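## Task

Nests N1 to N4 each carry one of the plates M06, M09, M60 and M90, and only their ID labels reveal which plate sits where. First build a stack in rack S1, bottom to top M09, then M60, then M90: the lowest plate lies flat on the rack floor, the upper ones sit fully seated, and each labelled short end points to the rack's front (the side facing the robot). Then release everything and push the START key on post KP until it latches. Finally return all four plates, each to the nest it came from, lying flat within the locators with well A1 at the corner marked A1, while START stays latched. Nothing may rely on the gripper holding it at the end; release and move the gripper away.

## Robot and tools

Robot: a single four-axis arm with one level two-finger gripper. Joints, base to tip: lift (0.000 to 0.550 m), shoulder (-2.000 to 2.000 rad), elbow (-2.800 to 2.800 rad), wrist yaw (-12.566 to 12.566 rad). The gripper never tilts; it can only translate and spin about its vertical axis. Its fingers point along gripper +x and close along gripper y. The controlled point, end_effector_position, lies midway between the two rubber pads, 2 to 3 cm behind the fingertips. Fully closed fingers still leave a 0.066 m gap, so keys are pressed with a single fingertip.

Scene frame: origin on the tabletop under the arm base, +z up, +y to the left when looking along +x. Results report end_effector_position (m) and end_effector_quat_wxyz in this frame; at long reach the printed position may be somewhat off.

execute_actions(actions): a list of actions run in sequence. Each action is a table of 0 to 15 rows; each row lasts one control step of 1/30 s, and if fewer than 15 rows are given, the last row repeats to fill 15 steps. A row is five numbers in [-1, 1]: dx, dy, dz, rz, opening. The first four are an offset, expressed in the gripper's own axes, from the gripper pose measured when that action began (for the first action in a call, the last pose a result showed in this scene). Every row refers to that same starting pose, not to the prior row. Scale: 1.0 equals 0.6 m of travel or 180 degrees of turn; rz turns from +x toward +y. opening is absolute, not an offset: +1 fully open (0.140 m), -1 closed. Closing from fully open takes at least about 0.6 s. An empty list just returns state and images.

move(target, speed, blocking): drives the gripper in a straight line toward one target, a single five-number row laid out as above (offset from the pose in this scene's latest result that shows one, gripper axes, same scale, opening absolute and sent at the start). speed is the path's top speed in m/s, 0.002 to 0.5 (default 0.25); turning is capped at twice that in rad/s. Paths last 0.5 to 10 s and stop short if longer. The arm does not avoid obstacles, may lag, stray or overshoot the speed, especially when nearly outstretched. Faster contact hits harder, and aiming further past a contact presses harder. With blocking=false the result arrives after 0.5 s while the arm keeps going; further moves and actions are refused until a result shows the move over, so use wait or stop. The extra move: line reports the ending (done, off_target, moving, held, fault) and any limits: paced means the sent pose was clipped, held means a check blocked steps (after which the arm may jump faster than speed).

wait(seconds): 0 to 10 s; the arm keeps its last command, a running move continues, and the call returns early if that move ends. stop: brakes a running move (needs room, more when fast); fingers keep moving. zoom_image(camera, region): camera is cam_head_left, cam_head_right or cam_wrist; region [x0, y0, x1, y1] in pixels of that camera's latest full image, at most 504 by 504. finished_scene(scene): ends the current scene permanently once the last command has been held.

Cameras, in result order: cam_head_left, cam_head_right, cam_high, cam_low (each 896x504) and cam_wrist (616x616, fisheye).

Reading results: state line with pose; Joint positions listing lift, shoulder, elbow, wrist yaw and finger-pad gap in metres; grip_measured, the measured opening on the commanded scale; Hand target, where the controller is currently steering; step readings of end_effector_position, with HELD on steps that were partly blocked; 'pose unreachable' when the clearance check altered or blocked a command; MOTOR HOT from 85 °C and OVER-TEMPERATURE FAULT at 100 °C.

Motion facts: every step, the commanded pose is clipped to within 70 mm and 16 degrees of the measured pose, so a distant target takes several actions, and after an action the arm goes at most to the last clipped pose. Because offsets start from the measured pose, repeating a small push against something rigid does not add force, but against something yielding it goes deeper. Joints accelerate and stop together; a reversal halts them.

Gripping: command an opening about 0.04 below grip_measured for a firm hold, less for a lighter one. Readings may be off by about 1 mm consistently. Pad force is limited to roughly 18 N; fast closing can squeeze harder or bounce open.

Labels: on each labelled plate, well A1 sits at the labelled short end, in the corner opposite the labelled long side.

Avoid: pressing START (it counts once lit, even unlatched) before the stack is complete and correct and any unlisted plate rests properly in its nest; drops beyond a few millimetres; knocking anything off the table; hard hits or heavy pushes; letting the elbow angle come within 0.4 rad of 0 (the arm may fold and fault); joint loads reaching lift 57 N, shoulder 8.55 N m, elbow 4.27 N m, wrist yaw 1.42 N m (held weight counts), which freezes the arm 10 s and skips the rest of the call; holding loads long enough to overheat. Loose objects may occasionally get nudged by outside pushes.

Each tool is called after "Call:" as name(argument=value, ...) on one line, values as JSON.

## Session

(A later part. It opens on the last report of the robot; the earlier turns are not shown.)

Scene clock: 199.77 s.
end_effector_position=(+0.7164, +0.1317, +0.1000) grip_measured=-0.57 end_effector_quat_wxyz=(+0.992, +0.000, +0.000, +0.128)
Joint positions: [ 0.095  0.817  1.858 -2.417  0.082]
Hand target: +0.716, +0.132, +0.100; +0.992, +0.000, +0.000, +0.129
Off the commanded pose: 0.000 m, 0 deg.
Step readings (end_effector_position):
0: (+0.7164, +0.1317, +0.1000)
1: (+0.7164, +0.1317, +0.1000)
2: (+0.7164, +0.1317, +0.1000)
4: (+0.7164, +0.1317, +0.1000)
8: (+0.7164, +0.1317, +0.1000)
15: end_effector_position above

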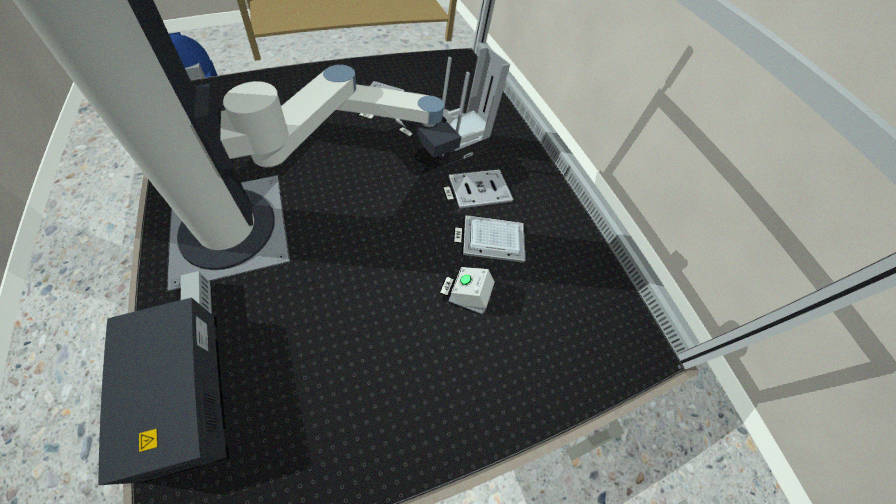

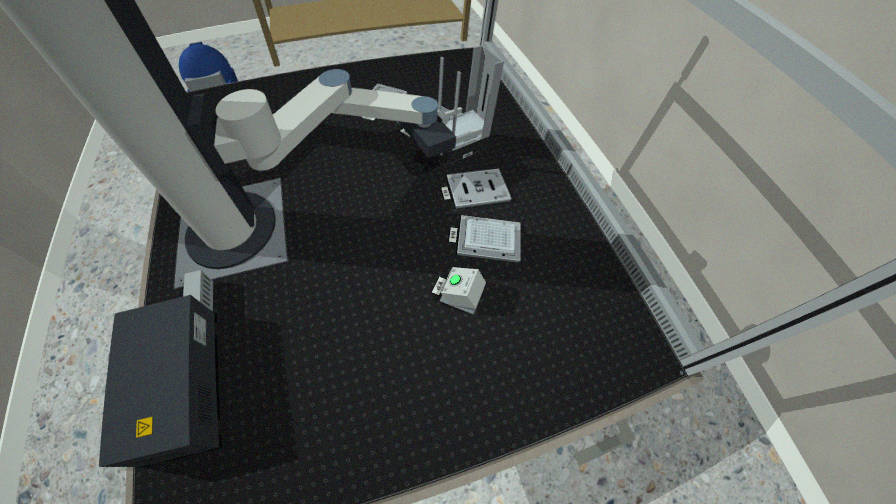

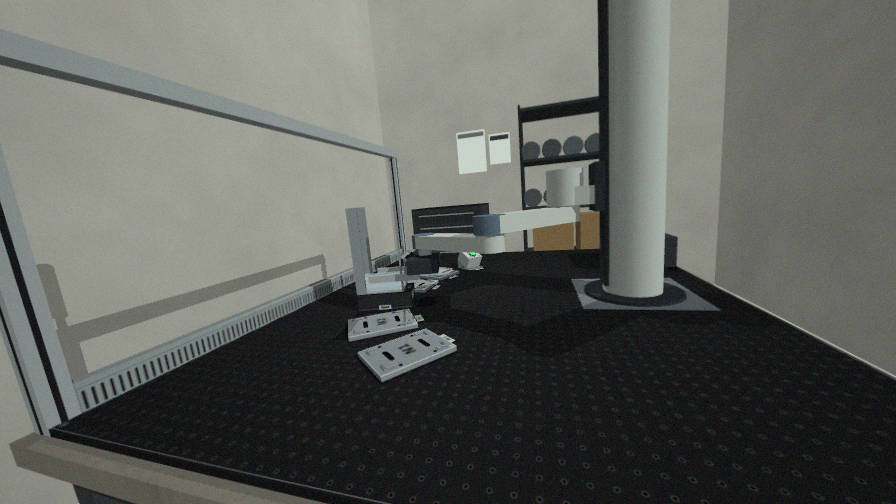

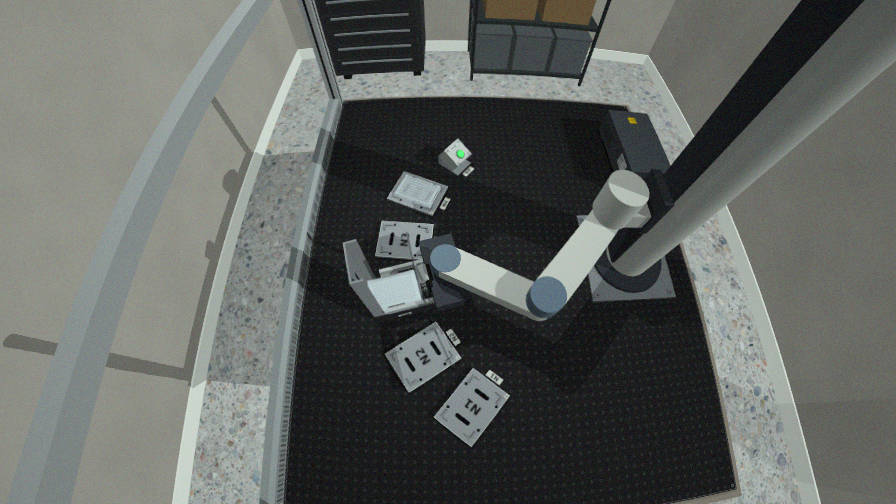

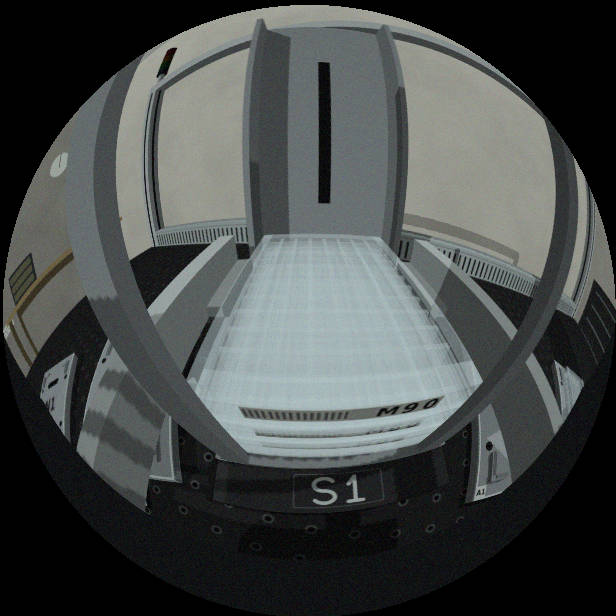

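Call:
move(target=[-0.0967, 0.2638, 0, 0.0737, -0.61], speed=0.2)

Scene clock: 205.10 s.
end_effector_position=(+0.6198, +0.2702, +0.3501) grip_measured=-0.57 end_effector_quat_wxyz=(+0.970, +0.000, +0.000, +0.243)
Joint positions: [ 0.345  1.247  1.638 -2.394  0.082]
Hand target: +0.620, +0.270, +0.350; +0.970, +0.000, +0.000, +0.242
Off the commanded pose: 0.000 m, 0 deg.
move: done

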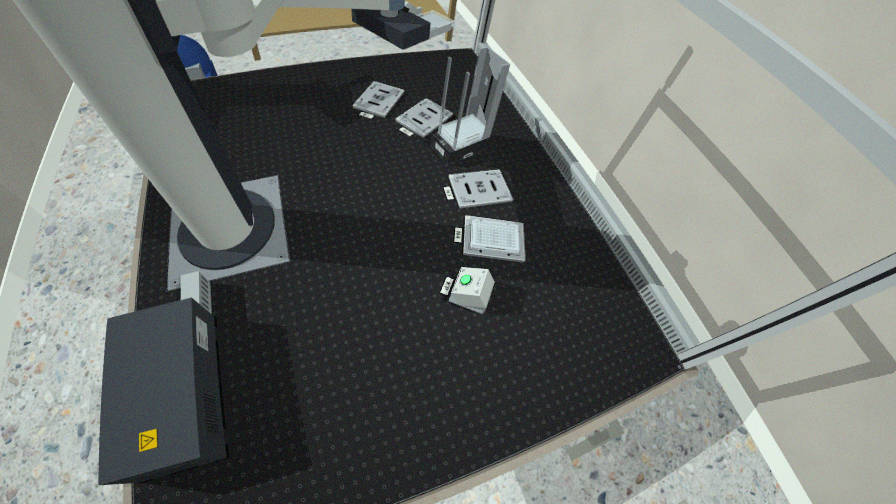

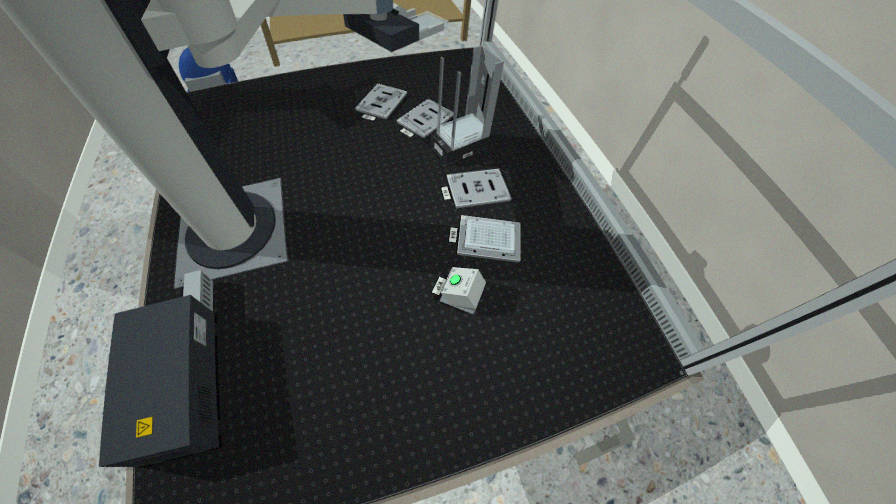

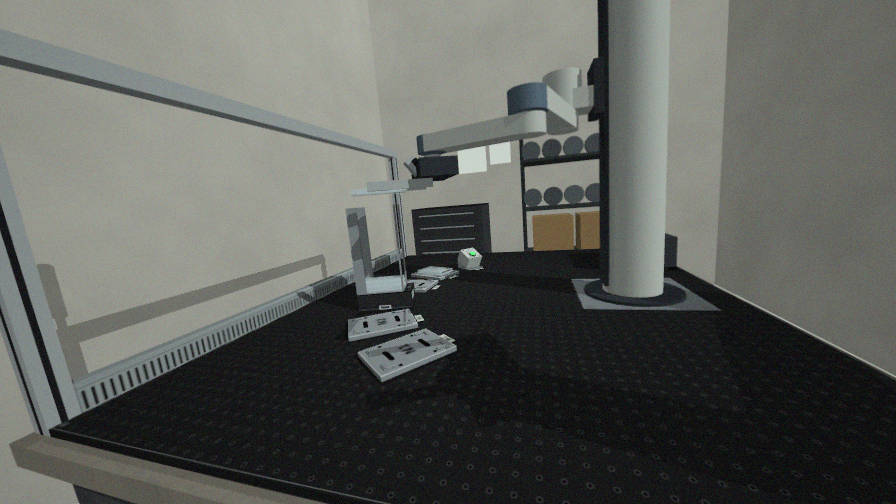

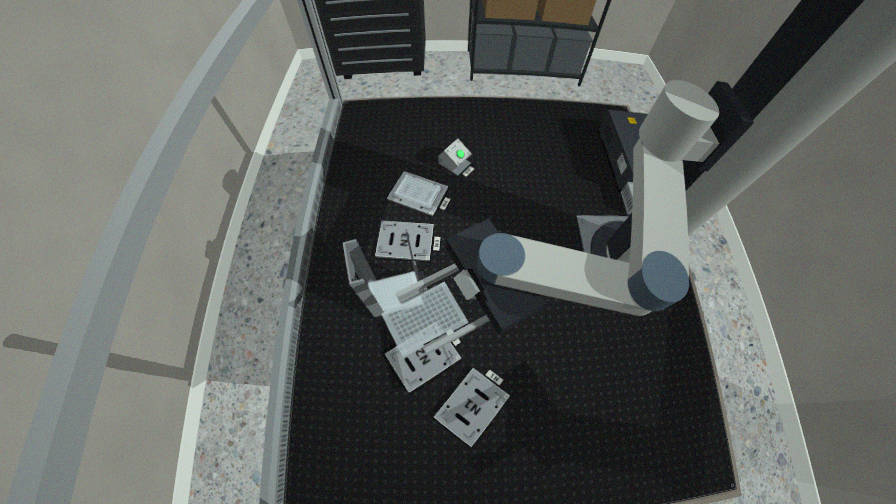

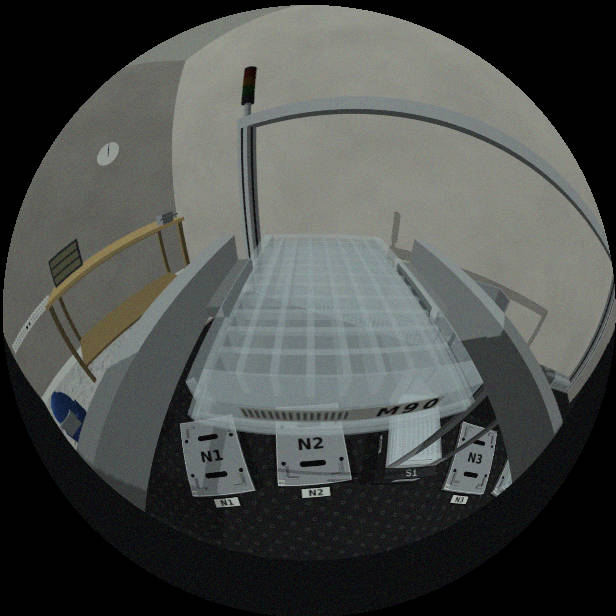

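Call:
move(target=[-0.0288, 0.3068, -0.4918, 0.1235, -0.61], speed=0.25)

Scene clock: 207.60 s.
end_effector_position=(+0.5178, +0.4246, +0.0550) grip_measured=-0.57 end_effector_quat_wxyz=(+0.905, +0.000, +0.000, +0.425)
Joint positions: [ 0.05   1.512  1.785 -2.419  0.082]
Hand target: +0.518, +0.424, +0.055; +0.905, +0.000, +0.000, +0.425
Off the commanded pose: 0.000 m, 0 deg.
move: done

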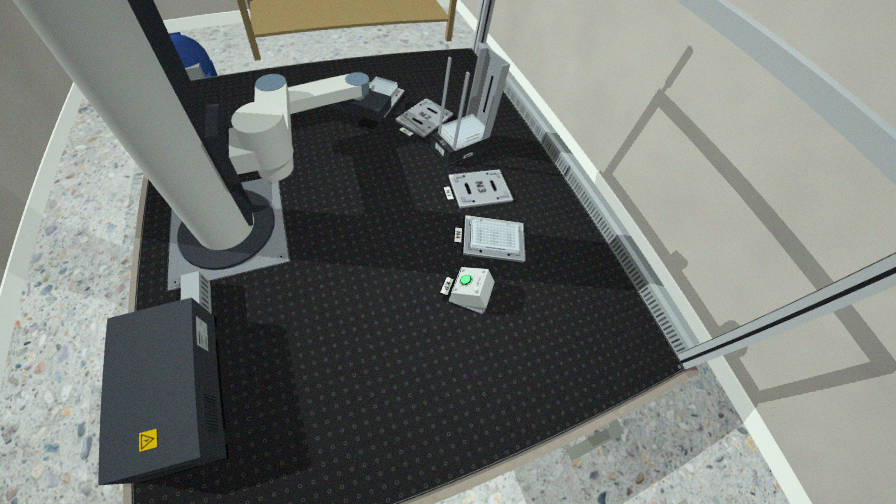

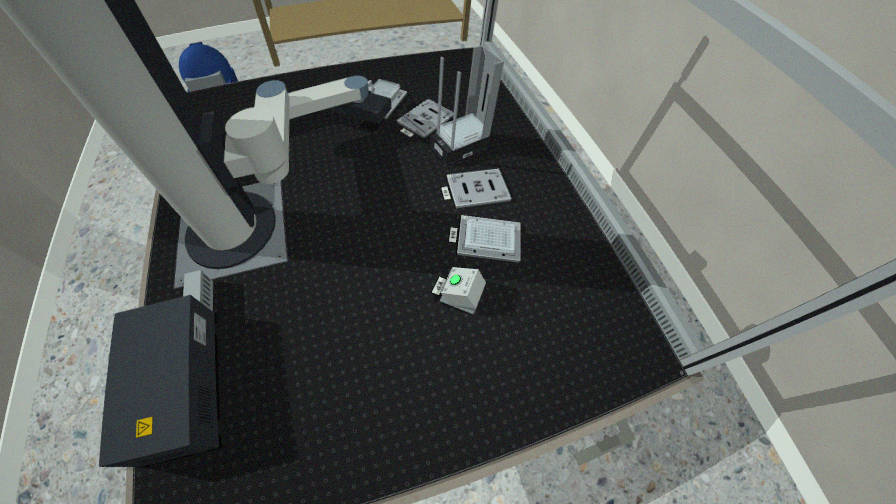

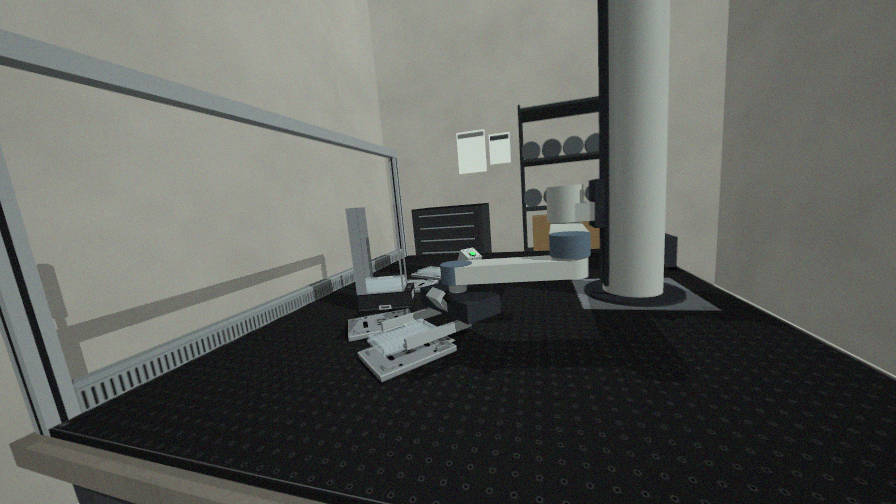

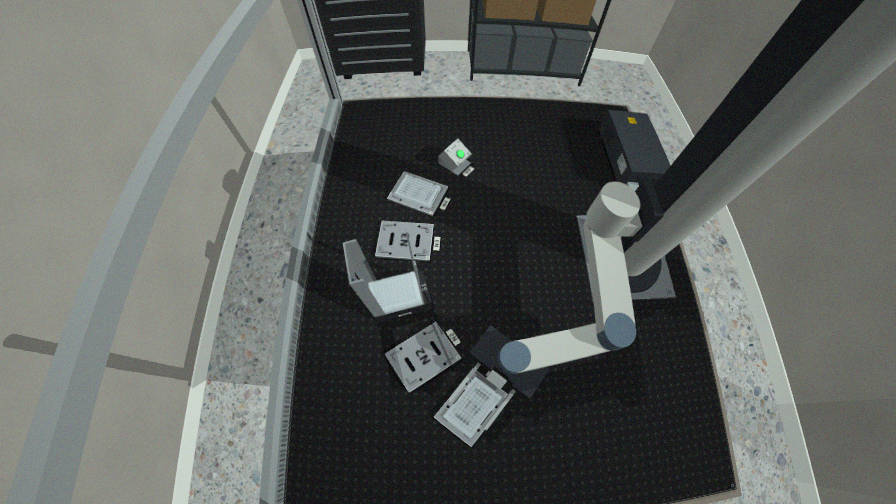

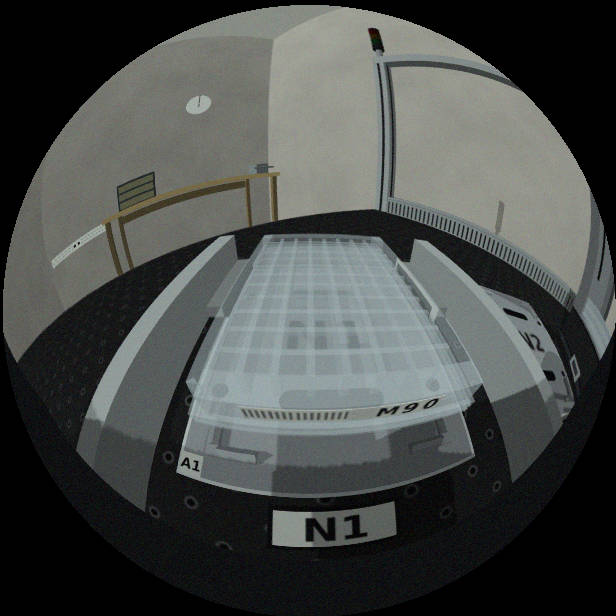

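Call:
move(target=[0, 0, -0.029, 0, -0.61], speed=0.03)

Scene clock: 208.60 s.
end_effector_position=(+0.5178, +0.4246, +0.0375) grip_measured=-0.57 end_effector_quat_wxyz=(+0.905, +0.000, +0.000, +0.425)
Joint positions: [ 0.033  1.512  1.785 -2.419  0.082]
Hand target: +0.518, +0.425, +0.038; +0.905, +0.000, +0.000, +0.425
Off the commanded pose: 0.000 m, 0 deg.
move: done

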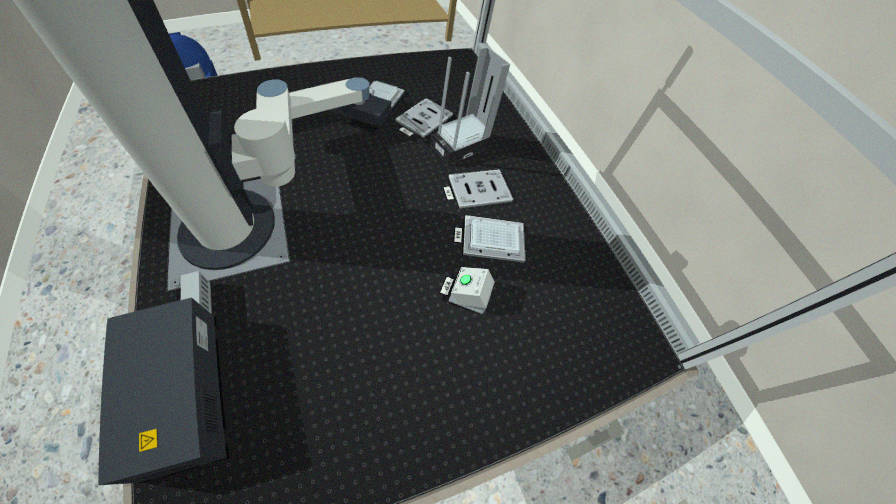

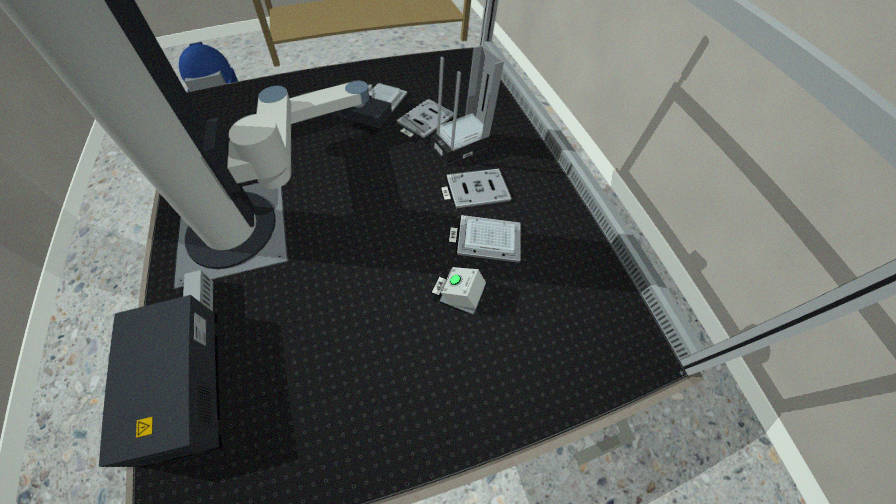

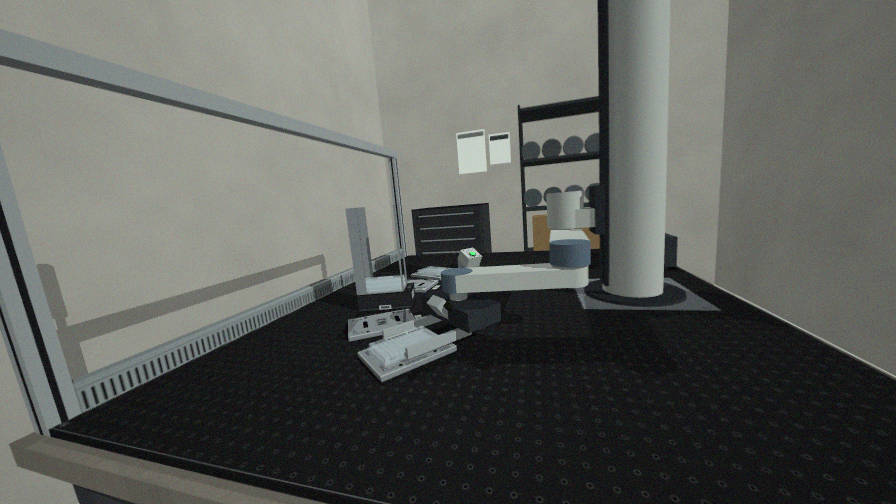

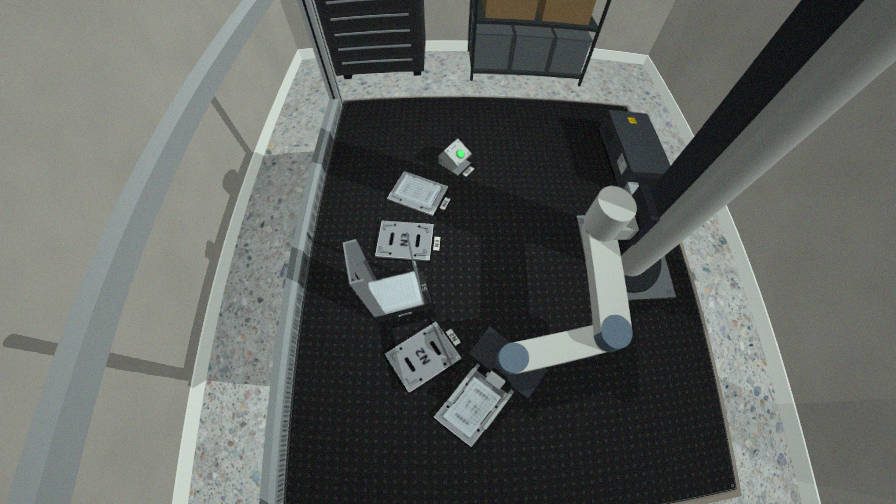

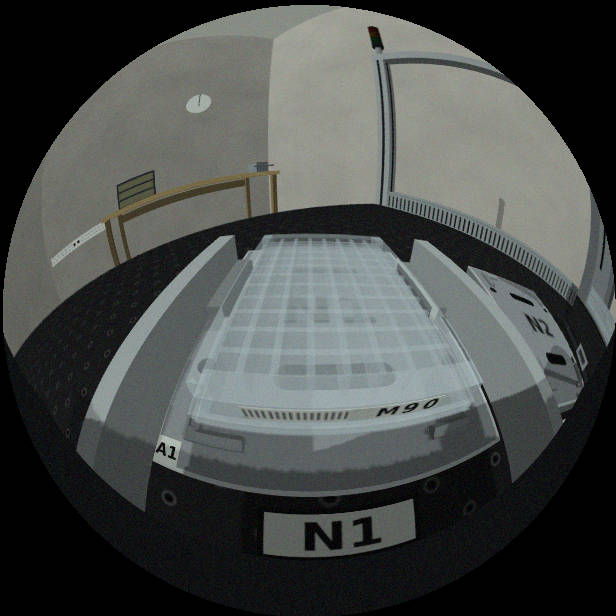

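Creep: 2 mm, then 1 mm steps.

Call:
execute_actions(actions=[[[0,0,-0.001,0,-0.61],[0,0,-0.002,0,-0.61],[0,0,-0.003,0,-0.61],[0,0,-0.0035,0,-0.61]],[[0,0,-0.001,0,-0.61],[0,0,-0.002,0,-0.61],[0,0,-0.0027,0,-0.61]]])

Scene clock: 209.93 s.
end_effector_position=(+0.5178, +0.4246, +0.0337) grip_measured=-0.57 end_effector_quat_wxyz=(+0.905, +0.000, +0.000, +0.425)
Joint positions: [ 0.029  1.512  1.785 -2.419  0.082]
Hand target: +0.518, +0.425, +0.034; +0.905, +0.000, +0.000, +0.425
Off the commanded pose: 0.000 m, 0 deg.
Step readings (end_effector_position; steps 1 to 15: 1st action; 16 to 30: 2nd action):
0: (+0.5178, +0.4246, +0.0375)
1: (+0.5178, +0.4246, +0.0375)
2: (+0.5178, +0.4246, +0.0370)
4: (+0.5178, +0.4246, +0.0358)
8: (+0.5178, +0.4246, +0.0354)
15: (+0.5178, +0.4246, +0.0354)
16: (+0.5178, +0.4246, +0.0354)
17: (+0.5178, +0.4246, +0.0349)
19: (+0.5178, +0.4246, +0.0338)
23: (+0.5178, +0.4246, +0.0337)
30: end_effector_position above

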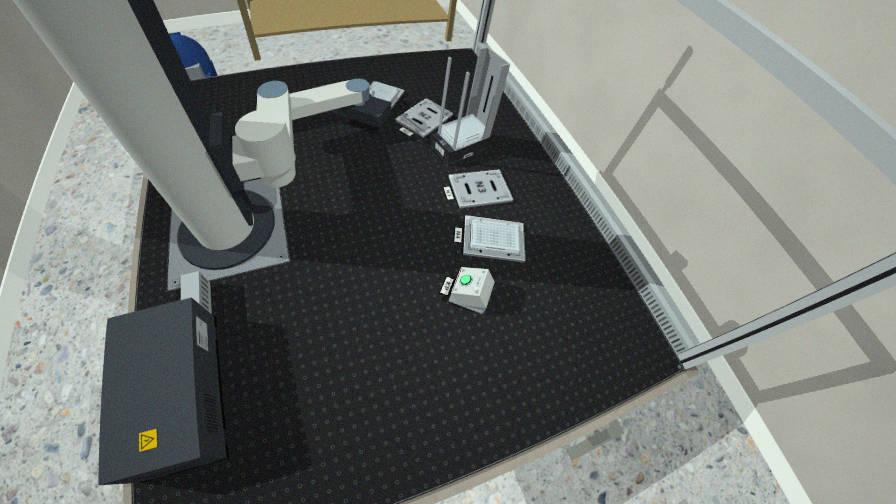

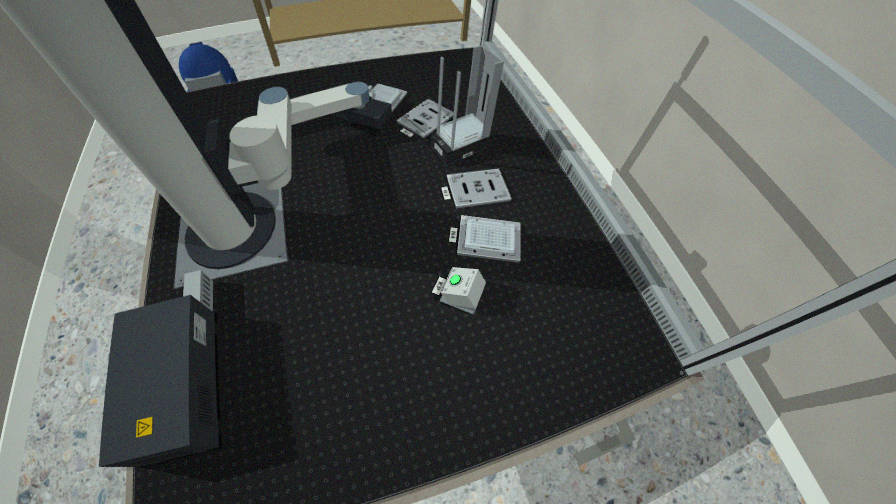

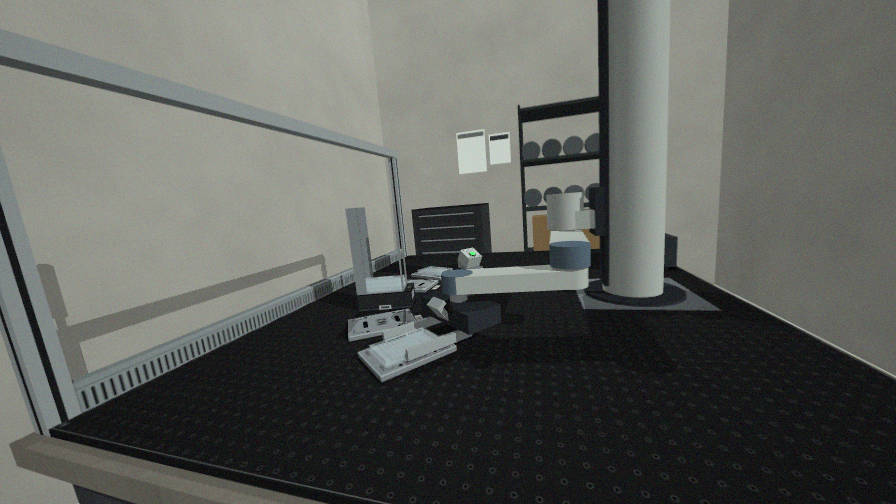

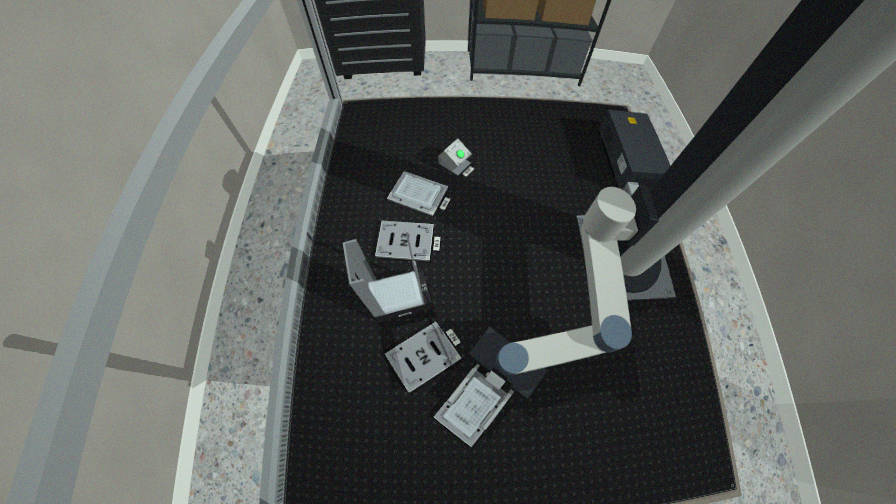

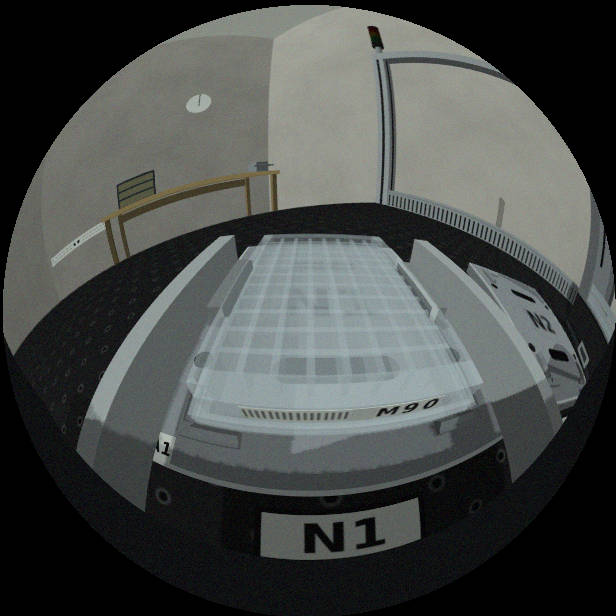

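Call:
execute_actions(actions=[[[0,0,0,0,-0.58],[0,0,0,0,-0.55],[0,0,0,0,-0.52],[0,0,0,0,-0.48],[0,0,0,0,-0.44],[0,0,0,0,-0.4],[0,0,0,0,-0.32],[0,0,0,0,-0.22],[0,0,0,0,-0.1],[0,0,0,0,0],[0,0,0,0,0.1],[0,0,0,0,0.2],[0,0,0,0,0.3],[0,0,0,0,0.4]]])

Call:
move(target=[-0.03, 0, 0.09, 0, 0.4], speed=0.15)

Scene clock: 210.90 s.
end_effector_position=(+0.5178, +0.4246, +0.0337) grip_measured=+0.40 end_effector_quat_wxyz=(+0.905, +0.000, +0.000, +0.425)
Joint positions: [ 0.029  1.512  1.785 -2.419  0.118]
Hand target: +0.518, +0.425, +0.034; +0.905, +0.000, +0.000, +0.425
Off the commanded pose: 0.000 m, 0 deg.
Step readings (end_effector_position):
0: (+0.5178, +0.4246, +0.0337)
1: (+0.5178, +0.4246, +0.0337)
2: (+0.5177, +0.4246, +0.0337)
4: (+0.5178, +0.4246, +0.0337)
8: (+0.5178, +0.4246, +0.0337)
15: end_effector_position above

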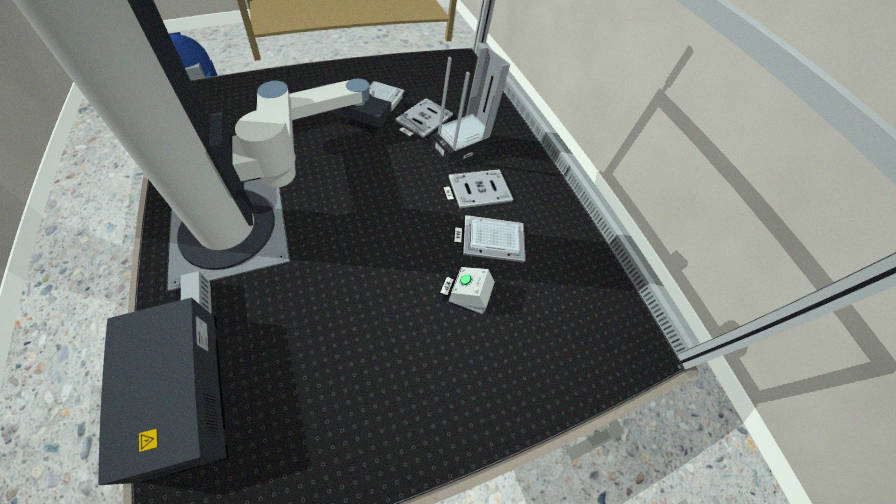

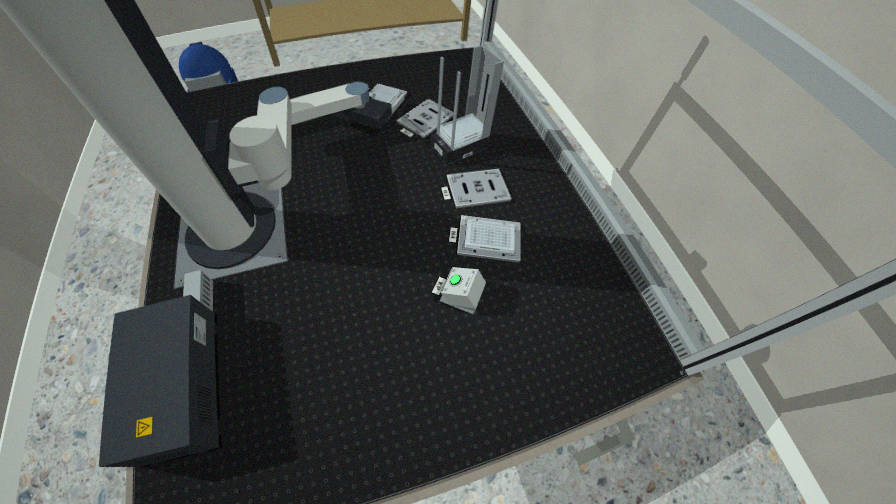

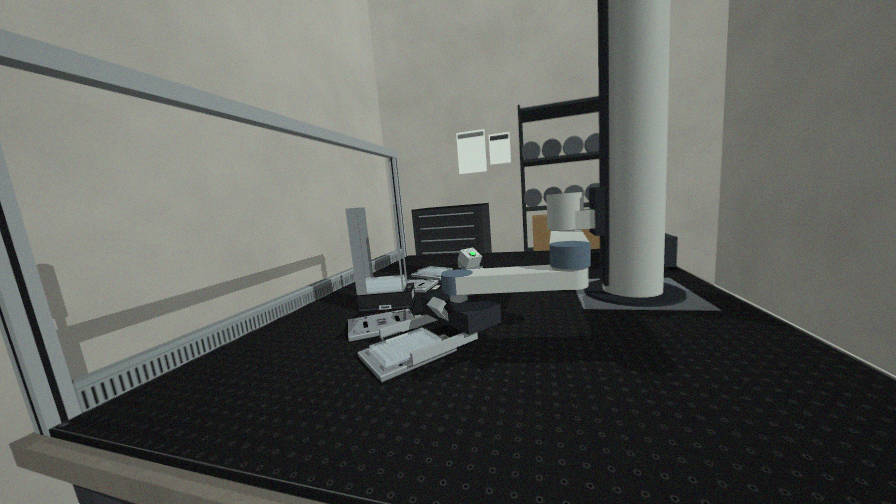

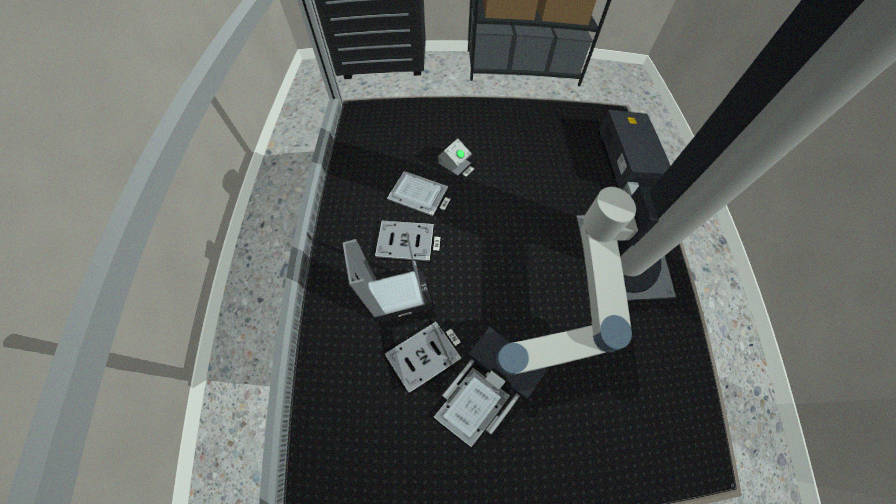

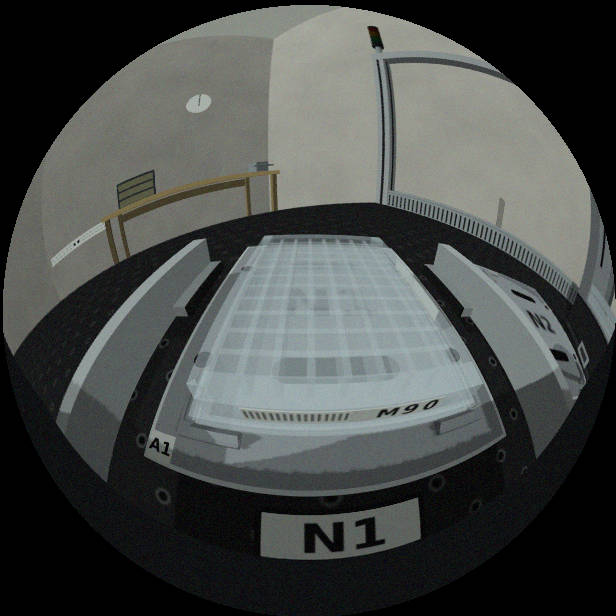

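Scene clock: 211.67 s.
end_effector_position=(+0.5063, +0.4107, +0.0878) grip_measured=+0.40 end_effector_quat_wxyz=(+0.905, +0.000, +0.000, +0.425)
Joint positions: [ 0.083  1.56   1.678 -2.359  0.118]
Hand target: +0.506, +0.411, +0.088; +0.905, +0.000, +0.000, +0.425
Off the commanded pose: 0.000 m, 0 deg.
move: done

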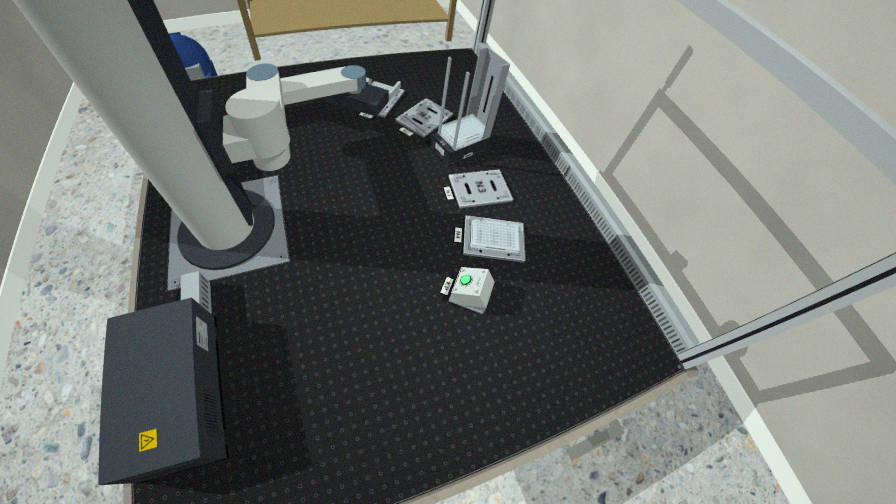

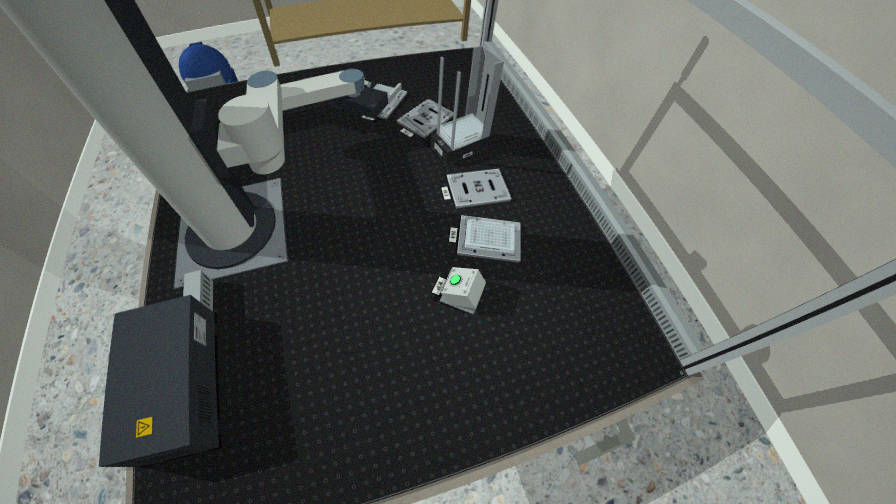

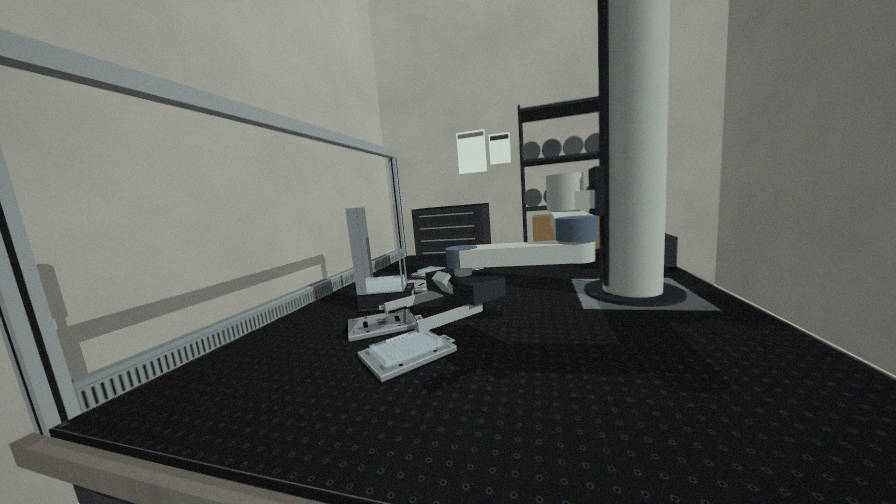

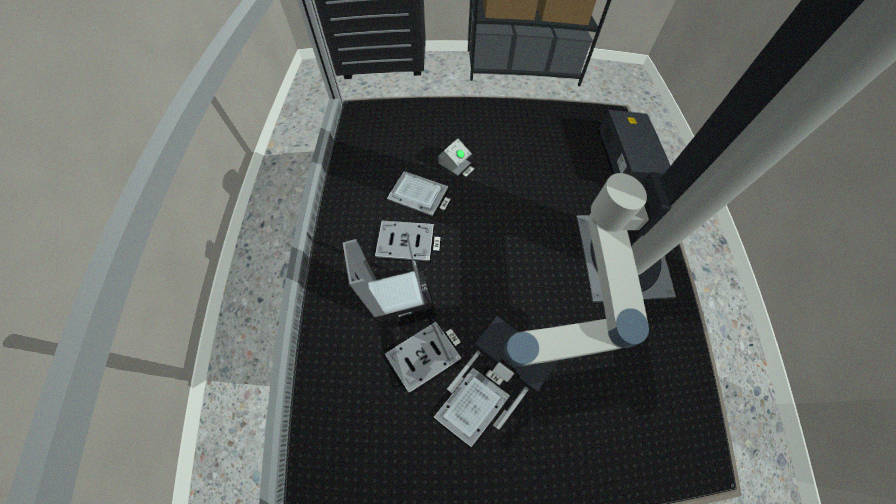

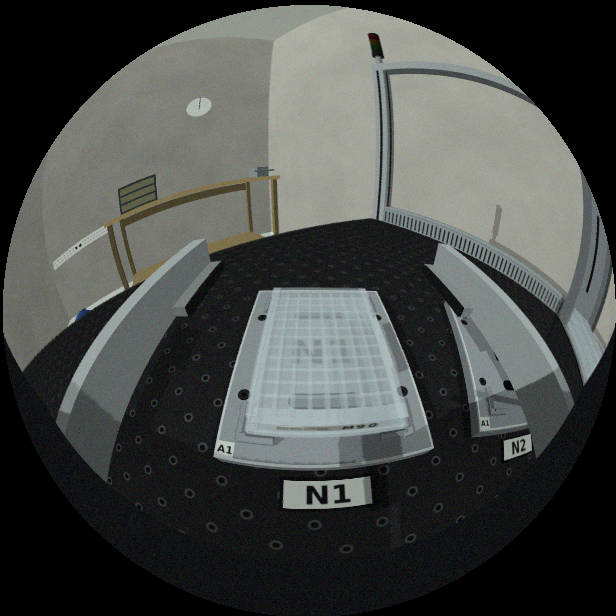

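Call:
zoom_image(camera="cam_wrist", region=[200, 270, 450, 490])

Region (200, 270, 450, 490) of cam_wrist's 616x616 image, scaled by 2.016, with more detail than that image has; it fills the top 444 rows of this view, and the rest is white.

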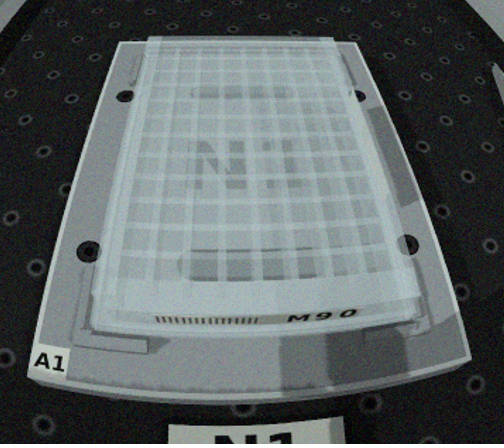

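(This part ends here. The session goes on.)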